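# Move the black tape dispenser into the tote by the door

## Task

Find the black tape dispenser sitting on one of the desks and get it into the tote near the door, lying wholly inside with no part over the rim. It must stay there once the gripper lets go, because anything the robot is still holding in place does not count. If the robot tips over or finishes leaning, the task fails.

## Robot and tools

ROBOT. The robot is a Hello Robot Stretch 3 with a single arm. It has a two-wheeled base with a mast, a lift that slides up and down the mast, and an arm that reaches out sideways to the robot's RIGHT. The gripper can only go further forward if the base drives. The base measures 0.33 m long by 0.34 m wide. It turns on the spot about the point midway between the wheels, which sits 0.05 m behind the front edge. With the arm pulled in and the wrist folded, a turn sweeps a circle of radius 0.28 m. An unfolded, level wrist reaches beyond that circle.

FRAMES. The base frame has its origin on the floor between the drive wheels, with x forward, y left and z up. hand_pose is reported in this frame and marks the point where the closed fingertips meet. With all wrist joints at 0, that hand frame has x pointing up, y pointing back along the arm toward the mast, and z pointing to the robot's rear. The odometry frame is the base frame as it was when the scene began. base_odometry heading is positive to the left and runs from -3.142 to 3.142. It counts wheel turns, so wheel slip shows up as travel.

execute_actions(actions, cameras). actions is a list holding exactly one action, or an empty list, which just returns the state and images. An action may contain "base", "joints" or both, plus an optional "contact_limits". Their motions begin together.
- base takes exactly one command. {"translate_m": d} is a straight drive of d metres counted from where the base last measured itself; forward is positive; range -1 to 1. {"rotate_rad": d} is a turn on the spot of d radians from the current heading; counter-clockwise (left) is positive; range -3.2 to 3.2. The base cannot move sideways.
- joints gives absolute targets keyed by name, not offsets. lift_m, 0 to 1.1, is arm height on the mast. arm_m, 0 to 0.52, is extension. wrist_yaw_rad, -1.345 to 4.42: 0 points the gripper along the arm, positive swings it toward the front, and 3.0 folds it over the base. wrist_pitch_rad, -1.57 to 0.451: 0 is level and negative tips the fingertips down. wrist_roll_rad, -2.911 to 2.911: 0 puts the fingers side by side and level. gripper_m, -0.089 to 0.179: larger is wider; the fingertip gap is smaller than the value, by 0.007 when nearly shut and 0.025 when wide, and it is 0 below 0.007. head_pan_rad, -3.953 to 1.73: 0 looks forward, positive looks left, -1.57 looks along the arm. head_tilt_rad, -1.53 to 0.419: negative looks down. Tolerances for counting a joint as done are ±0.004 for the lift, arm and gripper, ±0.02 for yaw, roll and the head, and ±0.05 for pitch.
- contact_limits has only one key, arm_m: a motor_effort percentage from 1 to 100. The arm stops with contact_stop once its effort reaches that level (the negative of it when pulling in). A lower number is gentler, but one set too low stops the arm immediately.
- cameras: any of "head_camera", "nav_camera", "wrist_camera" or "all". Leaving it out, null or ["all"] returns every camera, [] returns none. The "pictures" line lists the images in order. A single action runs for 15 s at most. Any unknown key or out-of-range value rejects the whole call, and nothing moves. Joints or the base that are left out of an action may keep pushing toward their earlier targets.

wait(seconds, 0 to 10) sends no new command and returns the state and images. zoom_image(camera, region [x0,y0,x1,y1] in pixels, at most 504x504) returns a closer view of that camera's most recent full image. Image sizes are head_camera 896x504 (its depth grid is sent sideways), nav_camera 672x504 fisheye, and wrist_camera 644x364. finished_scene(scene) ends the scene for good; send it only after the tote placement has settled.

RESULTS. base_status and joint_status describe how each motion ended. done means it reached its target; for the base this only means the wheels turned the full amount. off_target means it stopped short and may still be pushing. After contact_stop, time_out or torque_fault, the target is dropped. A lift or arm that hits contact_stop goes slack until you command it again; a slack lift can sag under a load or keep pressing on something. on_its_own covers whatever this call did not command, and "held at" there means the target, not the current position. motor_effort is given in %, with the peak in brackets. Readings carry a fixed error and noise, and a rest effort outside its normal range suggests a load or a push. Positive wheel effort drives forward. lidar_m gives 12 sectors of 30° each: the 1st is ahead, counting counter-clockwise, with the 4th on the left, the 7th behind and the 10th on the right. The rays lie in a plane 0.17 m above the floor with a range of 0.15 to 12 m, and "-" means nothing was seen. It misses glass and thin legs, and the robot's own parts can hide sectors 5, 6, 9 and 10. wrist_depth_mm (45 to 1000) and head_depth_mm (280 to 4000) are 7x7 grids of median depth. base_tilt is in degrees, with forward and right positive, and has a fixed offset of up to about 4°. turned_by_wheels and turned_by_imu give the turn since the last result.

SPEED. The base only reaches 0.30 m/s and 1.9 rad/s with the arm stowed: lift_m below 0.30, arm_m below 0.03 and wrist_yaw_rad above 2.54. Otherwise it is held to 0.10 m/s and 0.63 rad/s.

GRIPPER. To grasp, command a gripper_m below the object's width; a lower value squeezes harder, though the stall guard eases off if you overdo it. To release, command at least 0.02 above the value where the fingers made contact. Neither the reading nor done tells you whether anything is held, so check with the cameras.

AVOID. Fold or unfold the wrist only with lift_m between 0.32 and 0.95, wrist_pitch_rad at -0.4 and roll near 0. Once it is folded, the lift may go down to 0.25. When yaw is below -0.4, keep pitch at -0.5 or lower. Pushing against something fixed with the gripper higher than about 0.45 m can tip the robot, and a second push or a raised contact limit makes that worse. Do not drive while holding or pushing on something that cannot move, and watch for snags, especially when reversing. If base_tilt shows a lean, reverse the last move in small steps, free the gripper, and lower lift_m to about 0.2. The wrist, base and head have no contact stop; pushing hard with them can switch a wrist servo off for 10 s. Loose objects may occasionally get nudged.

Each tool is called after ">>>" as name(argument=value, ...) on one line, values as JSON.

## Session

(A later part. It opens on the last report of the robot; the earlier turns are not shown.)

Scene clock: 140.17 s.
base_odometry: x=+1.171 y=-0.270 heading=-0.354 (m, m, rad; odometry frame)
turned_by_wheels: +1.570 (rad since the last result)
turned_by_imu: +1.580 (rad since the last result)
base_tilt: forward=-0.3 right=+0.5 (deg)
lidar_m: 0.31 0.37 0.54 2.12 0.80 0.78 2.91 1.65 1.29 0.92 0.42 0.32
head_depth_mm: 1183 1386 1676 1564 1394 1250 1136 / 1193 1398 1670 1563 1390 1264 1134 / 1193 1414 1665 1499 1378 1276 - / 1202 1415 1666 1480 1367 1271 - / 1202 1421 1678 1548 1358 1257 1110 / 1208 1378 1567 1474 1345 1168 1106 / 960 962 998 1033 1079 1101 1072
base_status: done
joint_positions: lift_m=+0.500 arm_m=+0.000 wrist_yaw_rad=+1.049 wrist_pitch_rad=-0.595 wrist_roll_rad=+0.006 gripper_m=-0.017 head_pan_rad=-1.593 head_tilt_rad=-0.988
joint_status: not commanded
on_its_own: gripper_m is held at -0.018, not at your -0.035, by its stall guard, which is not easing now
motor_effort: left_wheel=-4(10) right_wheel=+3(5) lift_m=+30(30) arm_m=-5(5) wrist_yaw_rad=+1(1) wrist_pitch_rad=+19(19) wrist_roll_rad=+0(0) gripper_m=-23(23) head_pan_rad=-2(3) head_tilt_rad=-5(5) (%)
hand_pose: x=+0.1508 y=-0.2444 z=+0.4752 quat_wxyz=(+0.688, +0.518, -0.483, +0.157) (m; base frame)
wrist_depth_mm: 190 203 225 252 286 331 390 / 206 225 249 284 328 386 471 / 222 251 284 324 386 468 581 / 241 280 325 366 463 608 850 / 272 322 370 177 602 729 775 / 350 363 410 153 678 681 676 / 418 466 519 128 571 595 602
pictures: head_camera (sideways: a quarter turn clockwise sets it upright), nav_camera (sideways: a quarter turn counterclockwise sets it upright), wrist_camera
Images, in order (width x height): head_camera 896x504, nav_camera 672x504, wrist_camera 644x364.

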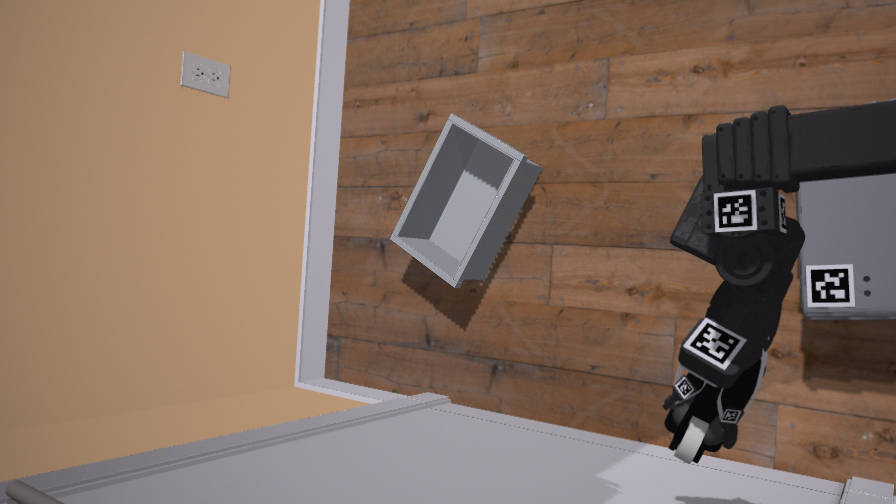

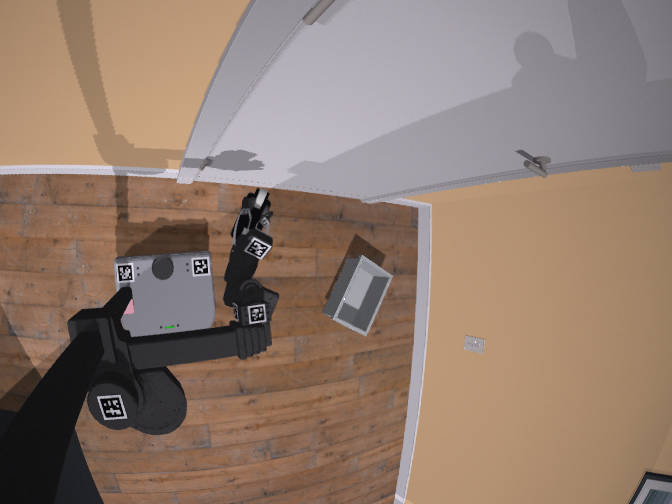

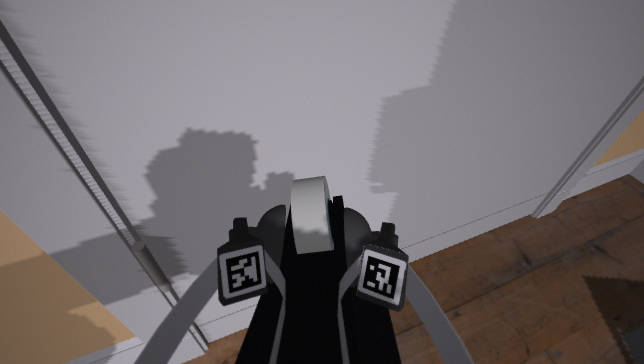

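>>> execute_actions(actions=[{"base":{"translate_m":-0.23},"joints":{"arm_m":0.46,"lift_m":0.4}}])

Scene clock: 145.23 s.
base_odometry: x=+0.955 y=-0.191 heading=-0.354 (m, m, rad; odometry frame)
turned_by_wheels: +0.000 (rad since the last result)
turned_by_imu: -0.001 (rad since the last result)
base_tilt: forward=-0.3 right=+0.4 (deg)
lidar_m: 0.54 0.61 0.89 3.05 0.66 0.77 2.90 1.62 1.26 1.25 0.71 0.56
head_depth_mm: 1163 1364 1673 1573 1392 1236 1128 / 1164 1372 1673 1584 1373 1243 1137 / 1170 1380 1661 1546 1368 1244 - / 1173 1382 1644 1473 1366 1231 1157 / 1192 1390 1652 1458 1365 1229 1122 / 1185 1406 1669 1456 1352 1212 1106 / 1199 1410 1623 1519 1345 1201 1096
base_status: done
joint_positions: lift_m=+0.400 arm_m=+0.460 wrist_yaw_rad=+1.049 wrist_pitch_rad=-0.595 wrist_roll_rad=+0.006 gripper_m=-0.017 head_pan_rad=-1.593 head_tilt_rad=-0.988
joint_status: all done
on_its_own: gripper_m is held at -0.018, not at your -0.035, by its stall guard, which is not easing now
motor_effort: left_wheel=-4(12) right_wheel=+3(4) lift_m=+30(30) arm_m=+5(6) wrist_yaw_rad=+1(1) wrist_pitch_rad=+19(19) wrist_roll_rad=+0(0) gripper_m=-24(23) head_pan_rad=-2(2) head_tilt_rad=-5(6) (%)
hand_pose: x=+0.1508 y=-0.7038 z=+0.3752 quat_wxyz=(+0.688, +0.519, -0.483, +0.157) (m; base frame)
wrist_depth_mm: 335 369 398 443 535 593 506 / 364 398 442 502 608 665 538 / 406 447 502 574 713 724 544 / 451 499 574 634 732 701 568 / 497 576 611 178 638 633 570 / 521 528 514 153 552 571 553 / 476 483 470 128 470 449 493
pictures: head_camera (sideways: a quarter turn clockwise sets it upright), nav_camera (sideways: a quarter turn counterclockwise sets it upright), wrist_camera
Images, in order (width x height): head_camera 896x504, nav_camera 672x504, wrist_camera 644x364.

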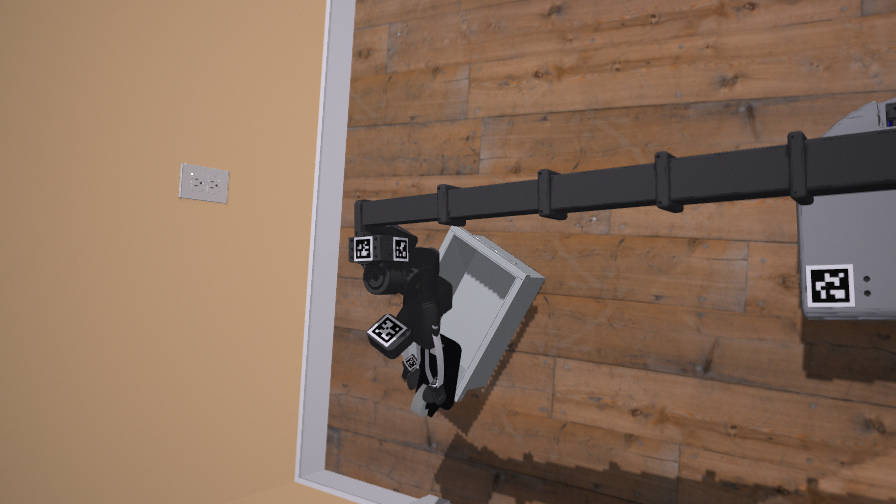

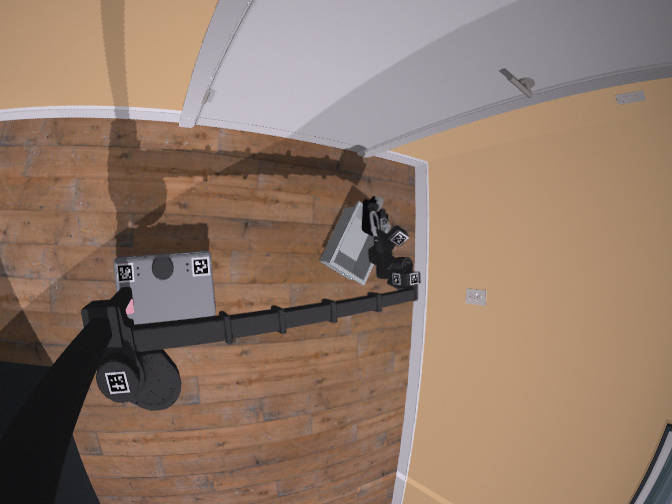

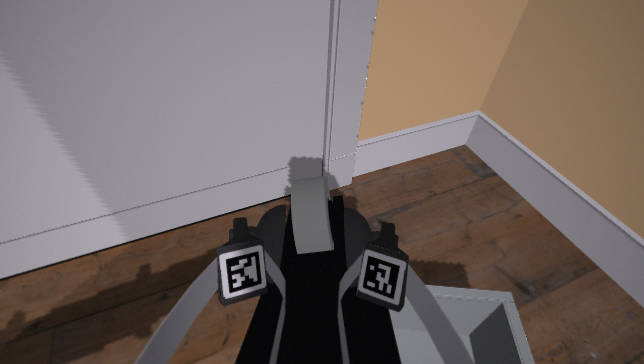

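>>> execute_actions(actions=[{"base":{"translate_m":-0.12},"joints":{"arm_m":0.5,"lift_m":0.33}}], cameras=["head_camera","wrist_camera"])

Scene clock: 149.53 s.
base_odometry: x=+0.843 y=-0.149 heading=-0.354 (m, m, rad; odometry frame)
turned_by_wheels: +0.000 (rad since the last result)
turned_by_imu: +0.000 (rad since the last result)
base_tilt: forward=-0.3 right=+0.5 (deg)
lidar_m: 0.65 0.73 1.08 0.79 0.67 0.79 2.78 1.60 1.25 1.23 0.87 0.68
head_depth_mm: 1141 1345 1623 1569 1379 1245 1131 / 1151 1356 1653 1551 1382 1243 1136 / 1164 1368 1660 1557 1377 1240 - / 1168 1373 1650 1494 1363 1231 1152 / 1174 1384 1658 1444 1372 1220 1126 / 1177 1389 1656 1474 1361 1220 1107 / 1186 1402 1640 1502 1342 1205 1096
base_status: done
joint_positions: lift_m=+0.330 arm_m=+0.500 wrist_yaw_rad=+1.049 wrist_pitch_rad=-0.595 wrist_roll_rad=+0.006 gripper_m=-0.017 head_pan_rad=-1.593 head_tilt_rad=-0.988
joint_status: all done
on_its_own: gripper_m is held at -0.018, not at your -0.035, by its stall guard, which is not easing now
motor_effort: left_wheel=-3(8) right_wheel=+3(2) lift_m=+30(30) arm_m=+5(4) wrist_yaw_rad=+1(1) wrist_pitch_rad=+19(19) wrist_roll_rad=+0(0) gripper_m=-23(24) head_pan_rad=-4(3) head_tilt_rad=-6(5) (%)
hand_pose: x=+0.1508 y=-0.7437 z=+0.3052 quat_wxyz=(+0.688, +0.519, -0.483, +0.157) (m; base frame)
wrist_depth_mm: 425 470 517 579 671 597 462 / 464 501 565 649 739 622 479 / 511 574 633 697 732 642 489 / 554 596 608 608 631 596 499 / 514 528 535 178 426 555 516 / 449 463 440 154 361 477 485 / 410 417 407 129 384 427 435
pictures: head_camera (sideways: a quarter turn clockwise sets it upright), wrist_camera
Images, in order (width x height): head_camera 896x504, wrist_camera 644x364.

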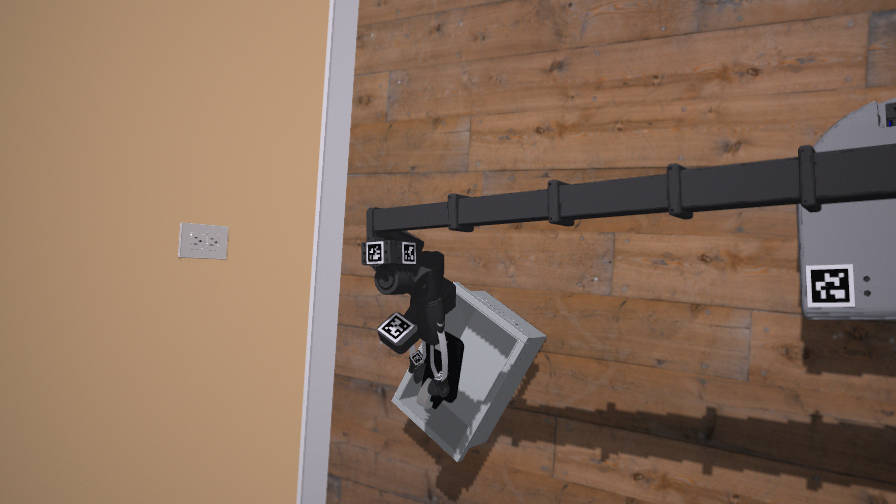

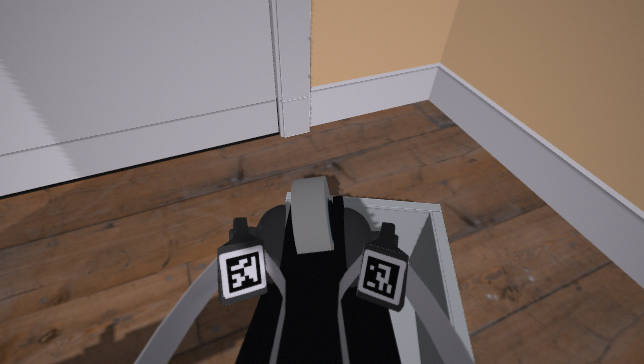

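>>> execute_actions(actions=[{"base":{"translate_m":-0.05},"joints":{"arm_m":0.52,"lift_m":0.27}}], cameras=["head_camera","wrist_camera"])

Scene clock: 151.57 s.
base_odometry: x=+0.796 y=-0.132 heading=-0.354 (m, m, rad; odometry frame)
turned_by_wheels: +0.000 (rad since the last result)
turned_by_imu: +0.000 (rad since the last result)
base_tilt: forward=-0.4 right=+0.5 (deg)
lidar_m: 0.71 0.79 1.16 0.65 0.55 0.79 2.74 1.59 1.25 0.77 0.93 0.73
head_depth_mm: 1148 1341 1632 1566 1395 1244 1131 / 1149 1353 1644 1563 1381 1234 1141 / 1157 1361 1658 1559 1374 1246 - / 1159 1376 1647 1506 1354 1237 1155 / 1168 1367 1650 1481 1367 1219 1122 / 1171 1390 1632 1470 1351 1222 1110 / 1170 1390 1649 1488 1349 1221 1102
base_status: done
joint_positions: lift_m=+0.270 arm_m=+0.519 wrist_yaw_rad=+1.049 wrist_pitch_rad=-0.595 wrist_roll_rad=+0.006 gripper_m=-0.017 head_pan_rad=-1.593 head_tilt_rad=-0.988
joint_status: all done
on_its_own: gripper_m is held at -0.018, not at your -0.035, by its stall guard, which is not easing now
motor_effort: left_wheel=-3(8) right_wheel=+2(3) lift_m=+30(30) arm_m=+5(7) wrist_yaw_rad=+1(1) wrist_pitch_rad=+19(19) wrist_roll_rad=+0(0) gripper_m=-22(23) head_pan_rad=-3(3) head_tilt_rad=-6(5) (%)
hand_pose: x=+0.1508 y=-0.7634 z=+0.2452 quat_wxyz=(+0.688, +0.519, -0.483, +0.157) (m; base frame)
wrist_depth_mm: 465 502 546 641 697 567 444 / 501 552 616 703 750 591 452 / 553 588 609 618 631 605 474 / 510 515 494 414 444 538 489 / 447 449 440 177 447 472 461 / 395 398 307 153 393 414 418 / 357 353 242 128 251 367 374
pictures: head_camera (sideways: a quarter turn clockwise sets it upright), wrist_camera
Images, in order (width x height): head_camera 896x504, wrist_camera 644x364.

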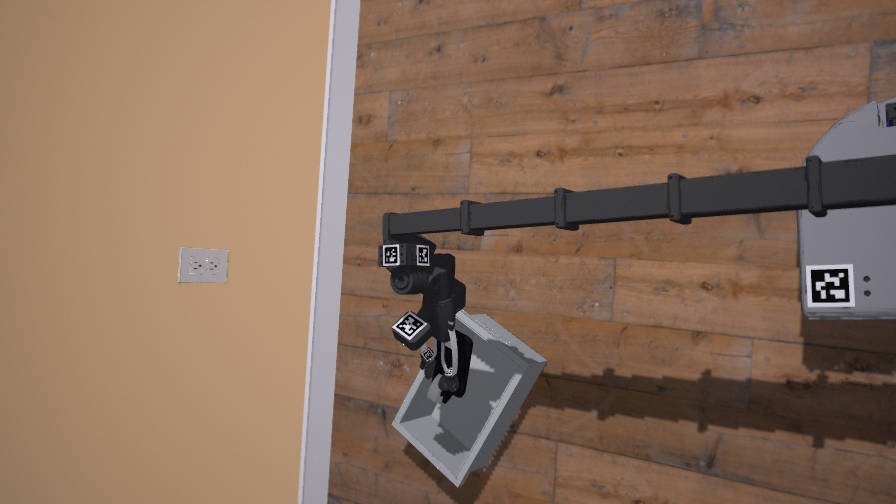

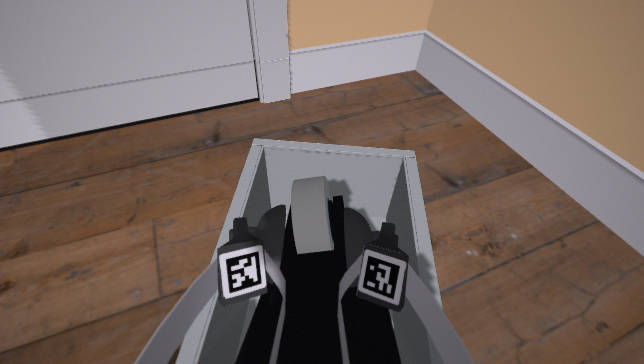

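>>> execute_actions(actions=[{"base":{"translate_m":0.075},"joints":{"wrist_yaw_rad":0.93}}], cameras=["head_camera","wrist_camera"])

Scene clock: 153.63 s.
base_odometry: x=+0.866 y=-0.158 heading=-0.354 (m, m, rad; odometry frame)
turned_by_wheels: +0.000 (rad since the last result)
turned_by_imu: -0.001 (rad since the last result)
base_tilt: forward=-0.3 right=+0.5 (deg)
lidar_m: 0.63 0.71 1.04 0.86 0.67 0.78 2.81 1.61 1.26 0.79 0.84 0.66
head_depth_mm: 1150 1371 1643 1577 1393 1248 1134 / 1159 1362 1664 1557 1389 1237 1136 / 1161 1374 1634 1554 1373 1238 - / 1167 1382 1654 1479 1365 1228 1154 / 1173 1381 1662 1469 1366 1227 1119 / 1179 1392 1649 1466 1354 1212 1099 / 1183 1400 1658 1528 1340 1212 1106
base_status: done
joint_positions: lift_m=+0.270 arm_m=+0.519 wrist_yaw_rad=+0.931 wrist_pitch_rad=-0.595 wrist_roll_rad=+0.006 gripper_m=-0.017 head_pan_rad=-1.593 head_tilt_rad=-0.988
joint_status: all done
on_its_own: gripper_m is held at -0.018, not at your -0.035, by its stall guard, which is not easing now
motor_effort: left_wheel=-3(5) right_wheel=+2(7) lift_m=+30(30) arm_m=+5(5) wrist_yaw_rad=+0(1) wrist_pitch_rad=+19(19) wrist_roll_rad=+0(0) gripper_m=-23(24) head_pan_rad=-3(3) head_tilt_rad=-6(6) (%)
hand_pose: x=+0.1380 y=-0.7830 z=+0.2452 quat_wxyz=(+0.696, +0.489, -0.513, +0.117) (m; base frame)
wrist_depth_mm: 398 443 497 607 661 517 421 / 433 482 555 671 713 546 439 / 471 537 598 621 629 559 453 / 494 511 521 364 525 540 472 / 447 446 457 178 384 476 463 / 396 401 267 153 286 416 416 / 353 358 246 129 299 370 377
pictures: head_camera (sideways: a quarter turn clockwise sets it upright), wrist_camera
Images, in order (width x height): head_camera 896x504, wrist_camera 644x364.

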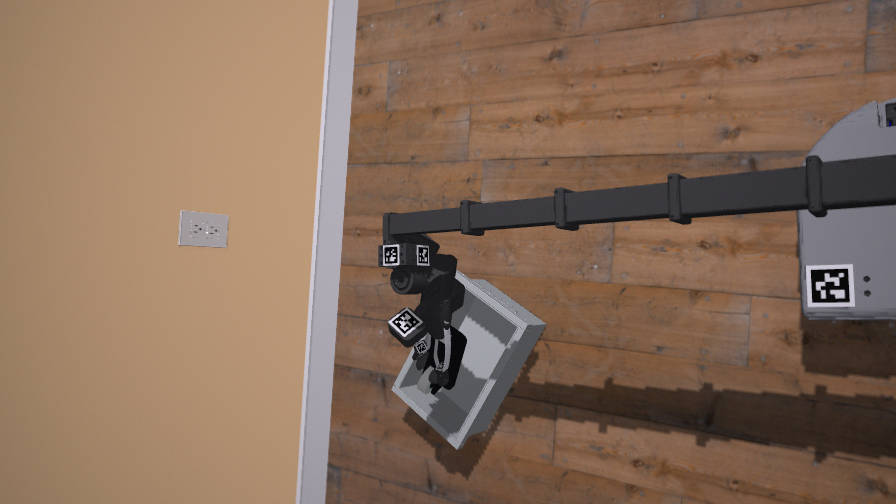

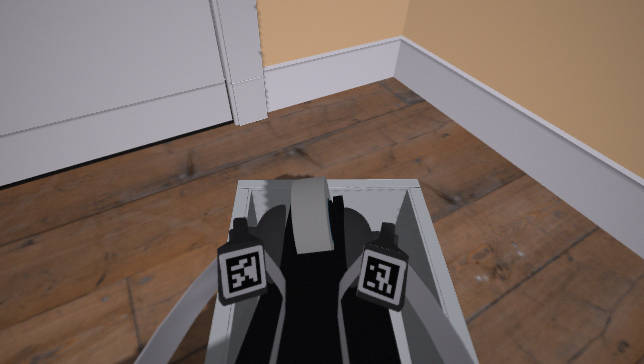

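Good. Lower.

>>> execute_actions(actions=[{"joints":{"lift_m":0.17}}], cameras=["head_camera","wrist_camera"])

Scene clock: 155.77 s.
base_odometry: x=+0.866 y=-0.158 heading=-0.354 (m, m, rad; odometry frame)
turned_by_wheels: +0.000 (rad since the last result)
turned_by_imu: +0.000 (rad since the last result)
base_tilt: forward=-0.3 right=+0.6 (deg)
lidar_m: 0.63 0.71 1.05 0.86 0.67 0.78 2.80 1.61 1.26 1.23 0.84 0.65
head_depth_mm: 1149 1361 1651 1567 1396 1255 1125 / 1161 1371 1649 1558 1384 1243 1136 / 1163 1370 1642 1557 1376 1236 - / 1157 1375 1675 1611 1365 1232 1153 / 1174 1381 1654 1478 1356 1226 1122 / 1178 1391 1647 1457 1359 1223 1113 / 1189 1400 1651 1515 1360 1208 1104
base_status: not commanded
joint_positions: lift_m=+0.170 arm_m=+0.519 wrist_yaw_rad=+0.931 wrist_pitch_rad=-0.595 wrist_roll_rad=+0.006 gripper_m=-0.017 head_pan_rad=-1.593 head_tilt_rad=-0.988
joint_status: all done
on_its_own: gripper_m is held at -0.018, not at your -0.035, by its stall guard, which is not easing now
motor_effort: left_wheel=-3(3) right_wheel=+2(2) lift_m=+30(30) arm_m=+5(5) wrist_yaw_rad=+0(1) wrist_pitch_rad=+19(19) wrist_roll_rad=+0(1) gripper_m=-22(23) head_pan_rad=-3(3) head_tilt_rad=-6(5) (%)
hand_pose: x=+0.1380 y=-0.7830 z=+0.1452 quat_wxyz=(+0.696, +0.489, -0.513, +0.117) (m; base frame)
wrist_depth_mm: 396 442 498 606 637 511 414 / 432 485 530 558 576 520 426 / 434 443 294 295 292 471 448 / 374 375 301 333 327 389 412 / 328 331 205 178 300 225 351 / 289 291 200 154 270 195 305 / 261 261 181 129 256 182 275
pictures: head_camera (sideways: a quarter turn clockwise sets it upright), wrist_camera
Images, in order (width x height): head_camera 896x504, wrist_camera 644x364.

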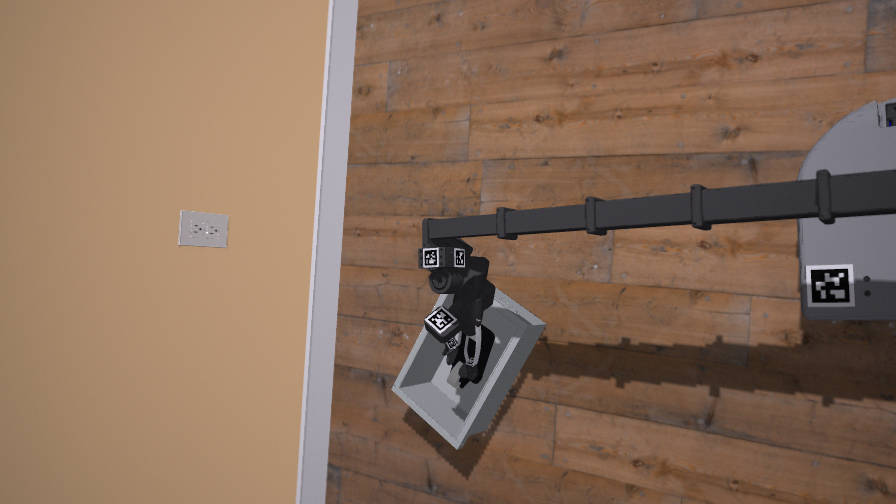

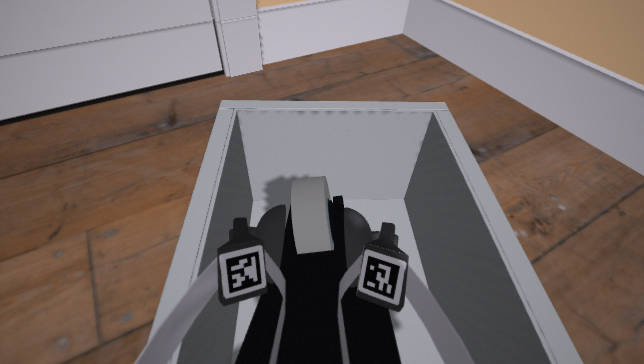

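>>> execute_actions(actions=[{"base":{"translate_m":0.04}}], cameras=[])

>>> execute_actions(actions=[{"joints":{"lift_m":0.09}}], cameras=["head_camera","wrist_camera"])

Scene clock: 157.70 s.
base_odometry: x=+0.904 y=-0.172 heading=-0.354 (m, m, rad; odometry frame)
turned_by_wheels: +0.000 (rad since the last result)
turned_by_imu: -0.001 (rad since the last result)
base_tilt: forward=-0.3 right=+0.5 (deg)
lidar_m: 0.59 0.66 0.98 0.98 0.67 0.77 2.85 1.61 1.26 1.24 0.78 0.61
head_depth_mm: 1156 1361 1657 1564 1397 1248 1123 / 1153 1366 1668 1562 1393 1244 1138 / 1171 1378 1658 1558 1377 1236 - / 1174 1377 1657 1604 1366 1225 1150 / 1183 1386 1658 1471 1364 1227 1118 / 1179 1401 1653 1474 1357 1218 1106 / 1186 1415 1644 1518 1343 1217 1106
base_status: done
joint_positions: lift_m=+0.170 arm_m=+0.519 wrist_yaw_rad=+0.931 wrist_pitch_rad=-0.595 wrist_roll_rad=+0.006 gripper_m=-0.017 head_pan_rad=-1.593 head_tilt_rad=-0.988
joint_status: not commanded
on_its_own: gripper_m is held at -0.018, not at your -0.035, by its stall guard, which is not easing now
motor_effort: left_wheel=-4(5) right_wheel=+2(6) lift_m=+30(30) arm_m=+5(5) wrist_yaw_rad=+0(0) wrist_pitch_rad=+19(19) wrist_roll_rad=+0(0) gripper_m=-24(23) head_pan_rad=-2(3) head_tilt_rad=-6(5) (%)
hand_pose: x=+0.1379 y=-0.7831 z=+0.1452 quat_wxyz=(+0.696, +0.489, -0.513, +0.116) (m; base frame)
wrist_depth_mm: 370 409 457 552 620 507 420 / 397 449 507 564 566 532 436 / 425 438 450 269 273 470 445 / 377 376 313 285 300 269 404 / 331 331 326 178 331 215 354 / 290 293 186 154 294 215 300 / 259 261 151 128 257 216 163
pictures: none
No camera images: the call's "cameras" was empty. Leave "cameras" out to get every camera's image.

Scene clock: 159.53 s.
base_odometry: x=+0.904 y=-0.172 heading=-0.354 (m, m, rad; odometry frame)
turned_by_wheels: +0.000 (rad since the last result)
turned_by_imu: -0.002 (rad since the last result)
base_tilt: forward=-0.4 right=+0.4 (deg)
lidar_m: 0.59 0.67 0.98 0.98 0.67 0.77 2.85 1.61 1.26 1.24 0.78 0.61
head_depth_mm: 1155 1350 1652 1569 1388 1243 1127 / 1159 1372 1669 1561 1374 1235 1147 / 1176 1373 1650 1555 1376 1246 - / 1173 1387 1651 1588 1370 1234 - / 1173 1397 1643 1495 1351 1225 1123 / 1183 1407 1639 1469 1365 1221 1108 / 1184 1414 1652 1516 1346 1208 1103
base_status: not commanded
joint_positions: lift_m=+0.095 arm_m=+0.519 wrist_yaw_rad=+0.932 wrist_pitch_rad=-0.571 wrist_roll_rad=+0.011 gripper_m=-0.017 head_pan_rad=-1.594 head_tilt_rad=-0.989
joint_status: lift_m contact_stop (moved -0.075 of -0.080)
on_its_own: gripper_m is held at -0.018, not at your -0.035, by its stall guard, which is not easing now; lift_m is slack since a contact_stop, until your next command for it (your +0.090 is given up)
motor_effort: left_wheel=-1(14) right_wheel=+2(11) lift_m=+32(32) arm_m=+4(5) wrist_yaw_rad=-1(5) wrist_pitch_rad=+9(19) wrist_roll_rad=-1(5) gripper_m=-24(24) head_pan_rad=-3(2) head_tilt_rad=-5(6) (%)
hand_pose: x=+0.1412 y=-0.7854 z=+0.0754 quat_wxyz=(+0.693, +0.483, -0.520, +0.124) (m; base frame)
wrist_depth_mm: 369 401 448 538 581 493 406 / 387 419 222 233 235 225 422 / 340 344 174 268 267 210 350 / 287 286 176 279 291 211 142 / 251 115 144 174 256 208 141 / 220 98 175 156 228 208 141 / 195 86 154 136 193 193 140
pictures: head_camera (sideways: a quarter turn clockwise sets it upright), wrist_camera
Images, in order (width x height): head_camera 896x504, wrist_camera 644x364.

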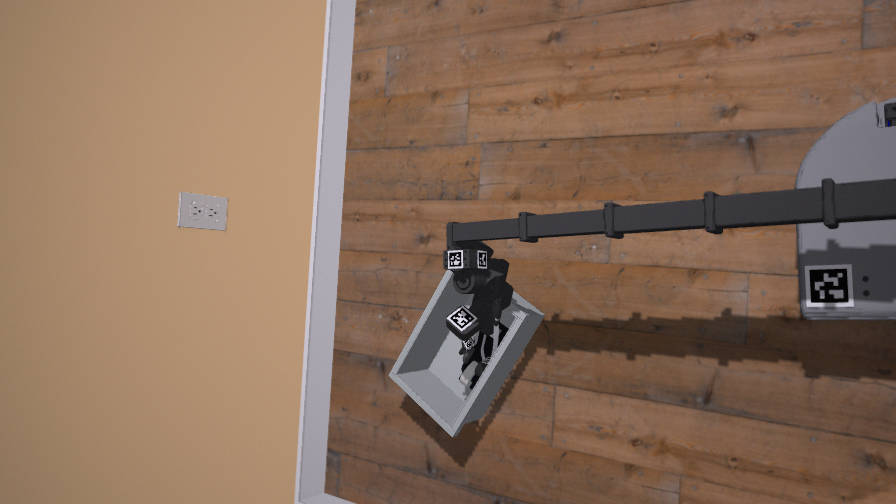

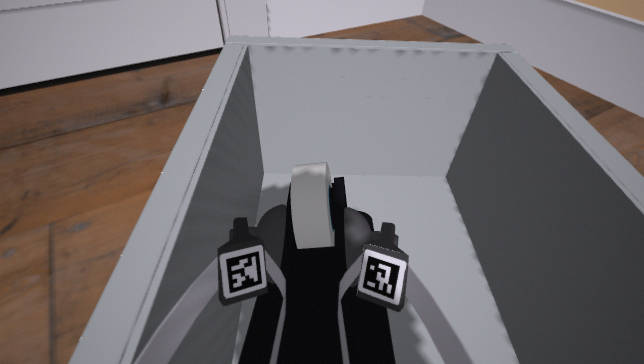

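Touched down. Release modestly and lift.

>>> execute_actions(actions=[{"joints":{"gripper_m":0.045,"lift_m":0.1}}], cameras=["wrist_camera"])

>>> execute_actions(actions=[{"joints":{"lift_m":0.35}}], cameras=["head_camera","wrist_camera"])

Scene clock: 161.00 s.
base_odometry: x=+0.904 y=-0.172 heading=-0.354 (m, m, rad; odometry frame)
turned_by_wheels: +0.000 (rad since the last result)
turned_by_imu: +0.000 (rad since the last result)
base_tilt: forward=-0.4 right=+0.4 (deg)
lidar_m: 0.59 0.67 0.98 0.98 0.66 0.78 2.85 1.61 1.26 1.24 0.78 0.61
head_depth_mm: 1157 1353 1650 1553 1390 1246 1125 / 1157 1367 1659 1570 1388 1241 1137 / 1165 1375 1659 1543 1378 1229 - / 1175 1378 1671 1602 1376 1229 - / 1170 1387 1645 1481 1355 1227 1126 / 1185 1398 1655 1463 1352 1214 1105 / 1192 1407 1645 1525 1340 1211 1102
base_status: not commanded
joint_positions: lift_m=+0.100 arm_m=+0.519 wrist_yaw_rad=+0.926 wrist_pitch_rad=-0.572 wrist_roll_rad=+0.009 gripper_m=+0.045 head_pan_rad=-1.594 head_tilt_rad=-0.989
joint_status: all done
motor_effort: left_wheel=-2(2) right_wheel=+2(2) lift_m=+38(43) arm_m=+4(3) wrist_yaw_rad=+4(4) wrist_pitch_rad=+9(14) wrist_roll_rad=-1(2) gripper_m=+2(88) head_pan_rad=-2(3) head_tilt_rad=-5(5) (%)
hand_pose: x=+0.1403 y=-0.7862 z=+0.0796 quat_wxyz=(+0.694, +0.482, -0.521, +0.122) (m; base frame)
wrist_depth_mm: 364 409 448 529 583 498 406 / 389 422 222 234 236 225 422 / 344 351 180 267 270 209 366 / 289 284 181 295 293 206 146 / 253 118 138 195 264 207 140 / 223 100 213 183 231 206 139 / 200 89 186 171 201 197 139
pictures: wrist_camera
Images, in order (width x height): wrist_camera 644x364.

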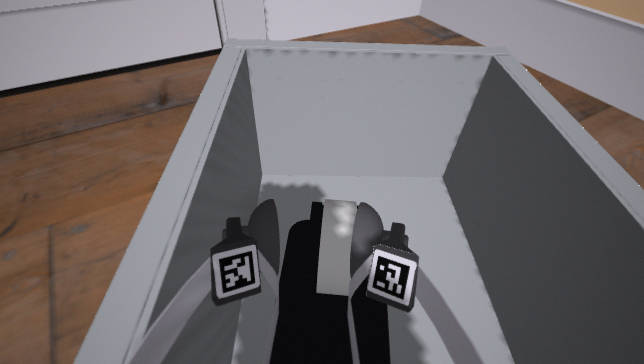

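Scene clock: 164.10 s.
base_odometry: x=+0.904 y=-0.172 heading=-0.354 (m, m, rad; odometry frame)
turned_by_wheels: +0.000 (rad since the last result)
turned_by_imu: +0.000 (rad since the last result)
base_tilt: forward=-0.4 right=+0.5 (deg)
lidar_m: 0.59 0.66 0.97 0.98 0.67 0.77 2.84 1.61 1.26 1.23 0.78 0.61
head_depth_mm: 1157 1364 1659 1573 1394 1242 1128 / 1169 1379 1674 1557 1378 1238 1138 / 1167 1372 1654 1552 1388 1229 - / 1168 1385 1628 1484 1366 1221 1152 / 1177 1399 1655 1475 1353 1225 1125 / 1186 1403 1653 1472 1346 1212 1109 / 1188 1407 1638 1519 1353 1214 1096
base_status: not commanded
joint_positions: lift_m=+0.350 arm_m=+0.519 wrist_yaw_rad=+0.928 wrist_pitch_rad=-0.569 wrist_roll_rad=+0.009 gripper_m=+0.045 head_pan_rad=-1.594 head_tilt_rad=-0.989
joint_status: all done
motor_effort: left_wheel=-1(2) right_wheel=+1(2) lift_m=+38(39) arm_m=+3(3) wrist_yaw_rad=+2(3) wrist_pitch_rad=+8(9) wrist_roll_rad=-1(1) gripper_m=+1(3) head_pan_rad=-2(2) head_tilt_rad=-5(5) (%)
hand_pose: x=+0.1410 y=-0.7861 z=+0.3302 quat_wxyz=(+0.694, +0.482, -0.521, +0.124) (m; base frame)
wrist_depth_mm: 364 404 451 560 642 505 415 / 392 444 508 623 698 554 433 / 422 484 570 714 739 567 450 / 469 542 637 666 667 592 475 / 520 545 585 577 581 572 494 / 480 492 479 452 506 511 503 / 439 440 439 442 430 464 458
pictures: head_camera (sideways: a quarter turn clockwise sets it upright), wrist_camera
Images, in order (width x height): head_camera 896x504, wrist_camera 644x364.

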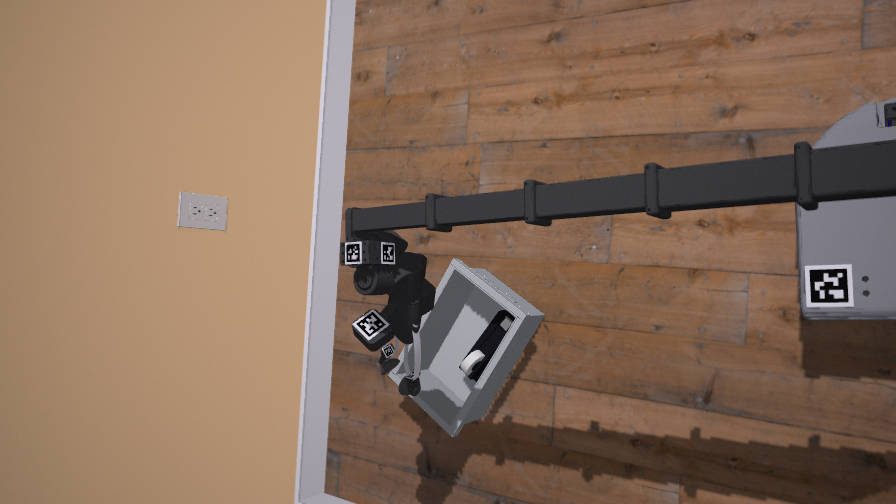

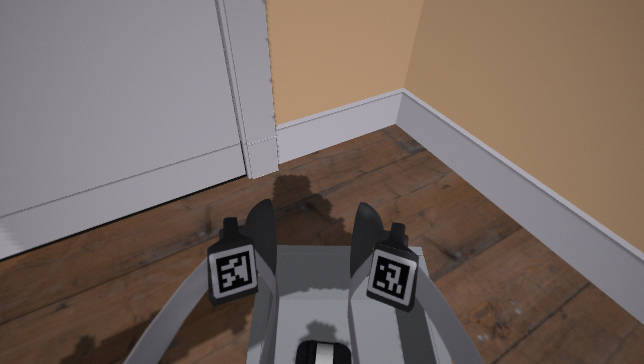

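Inside the tote.

>>> finished_scene(scene=1)

The scene is finished: the task was done.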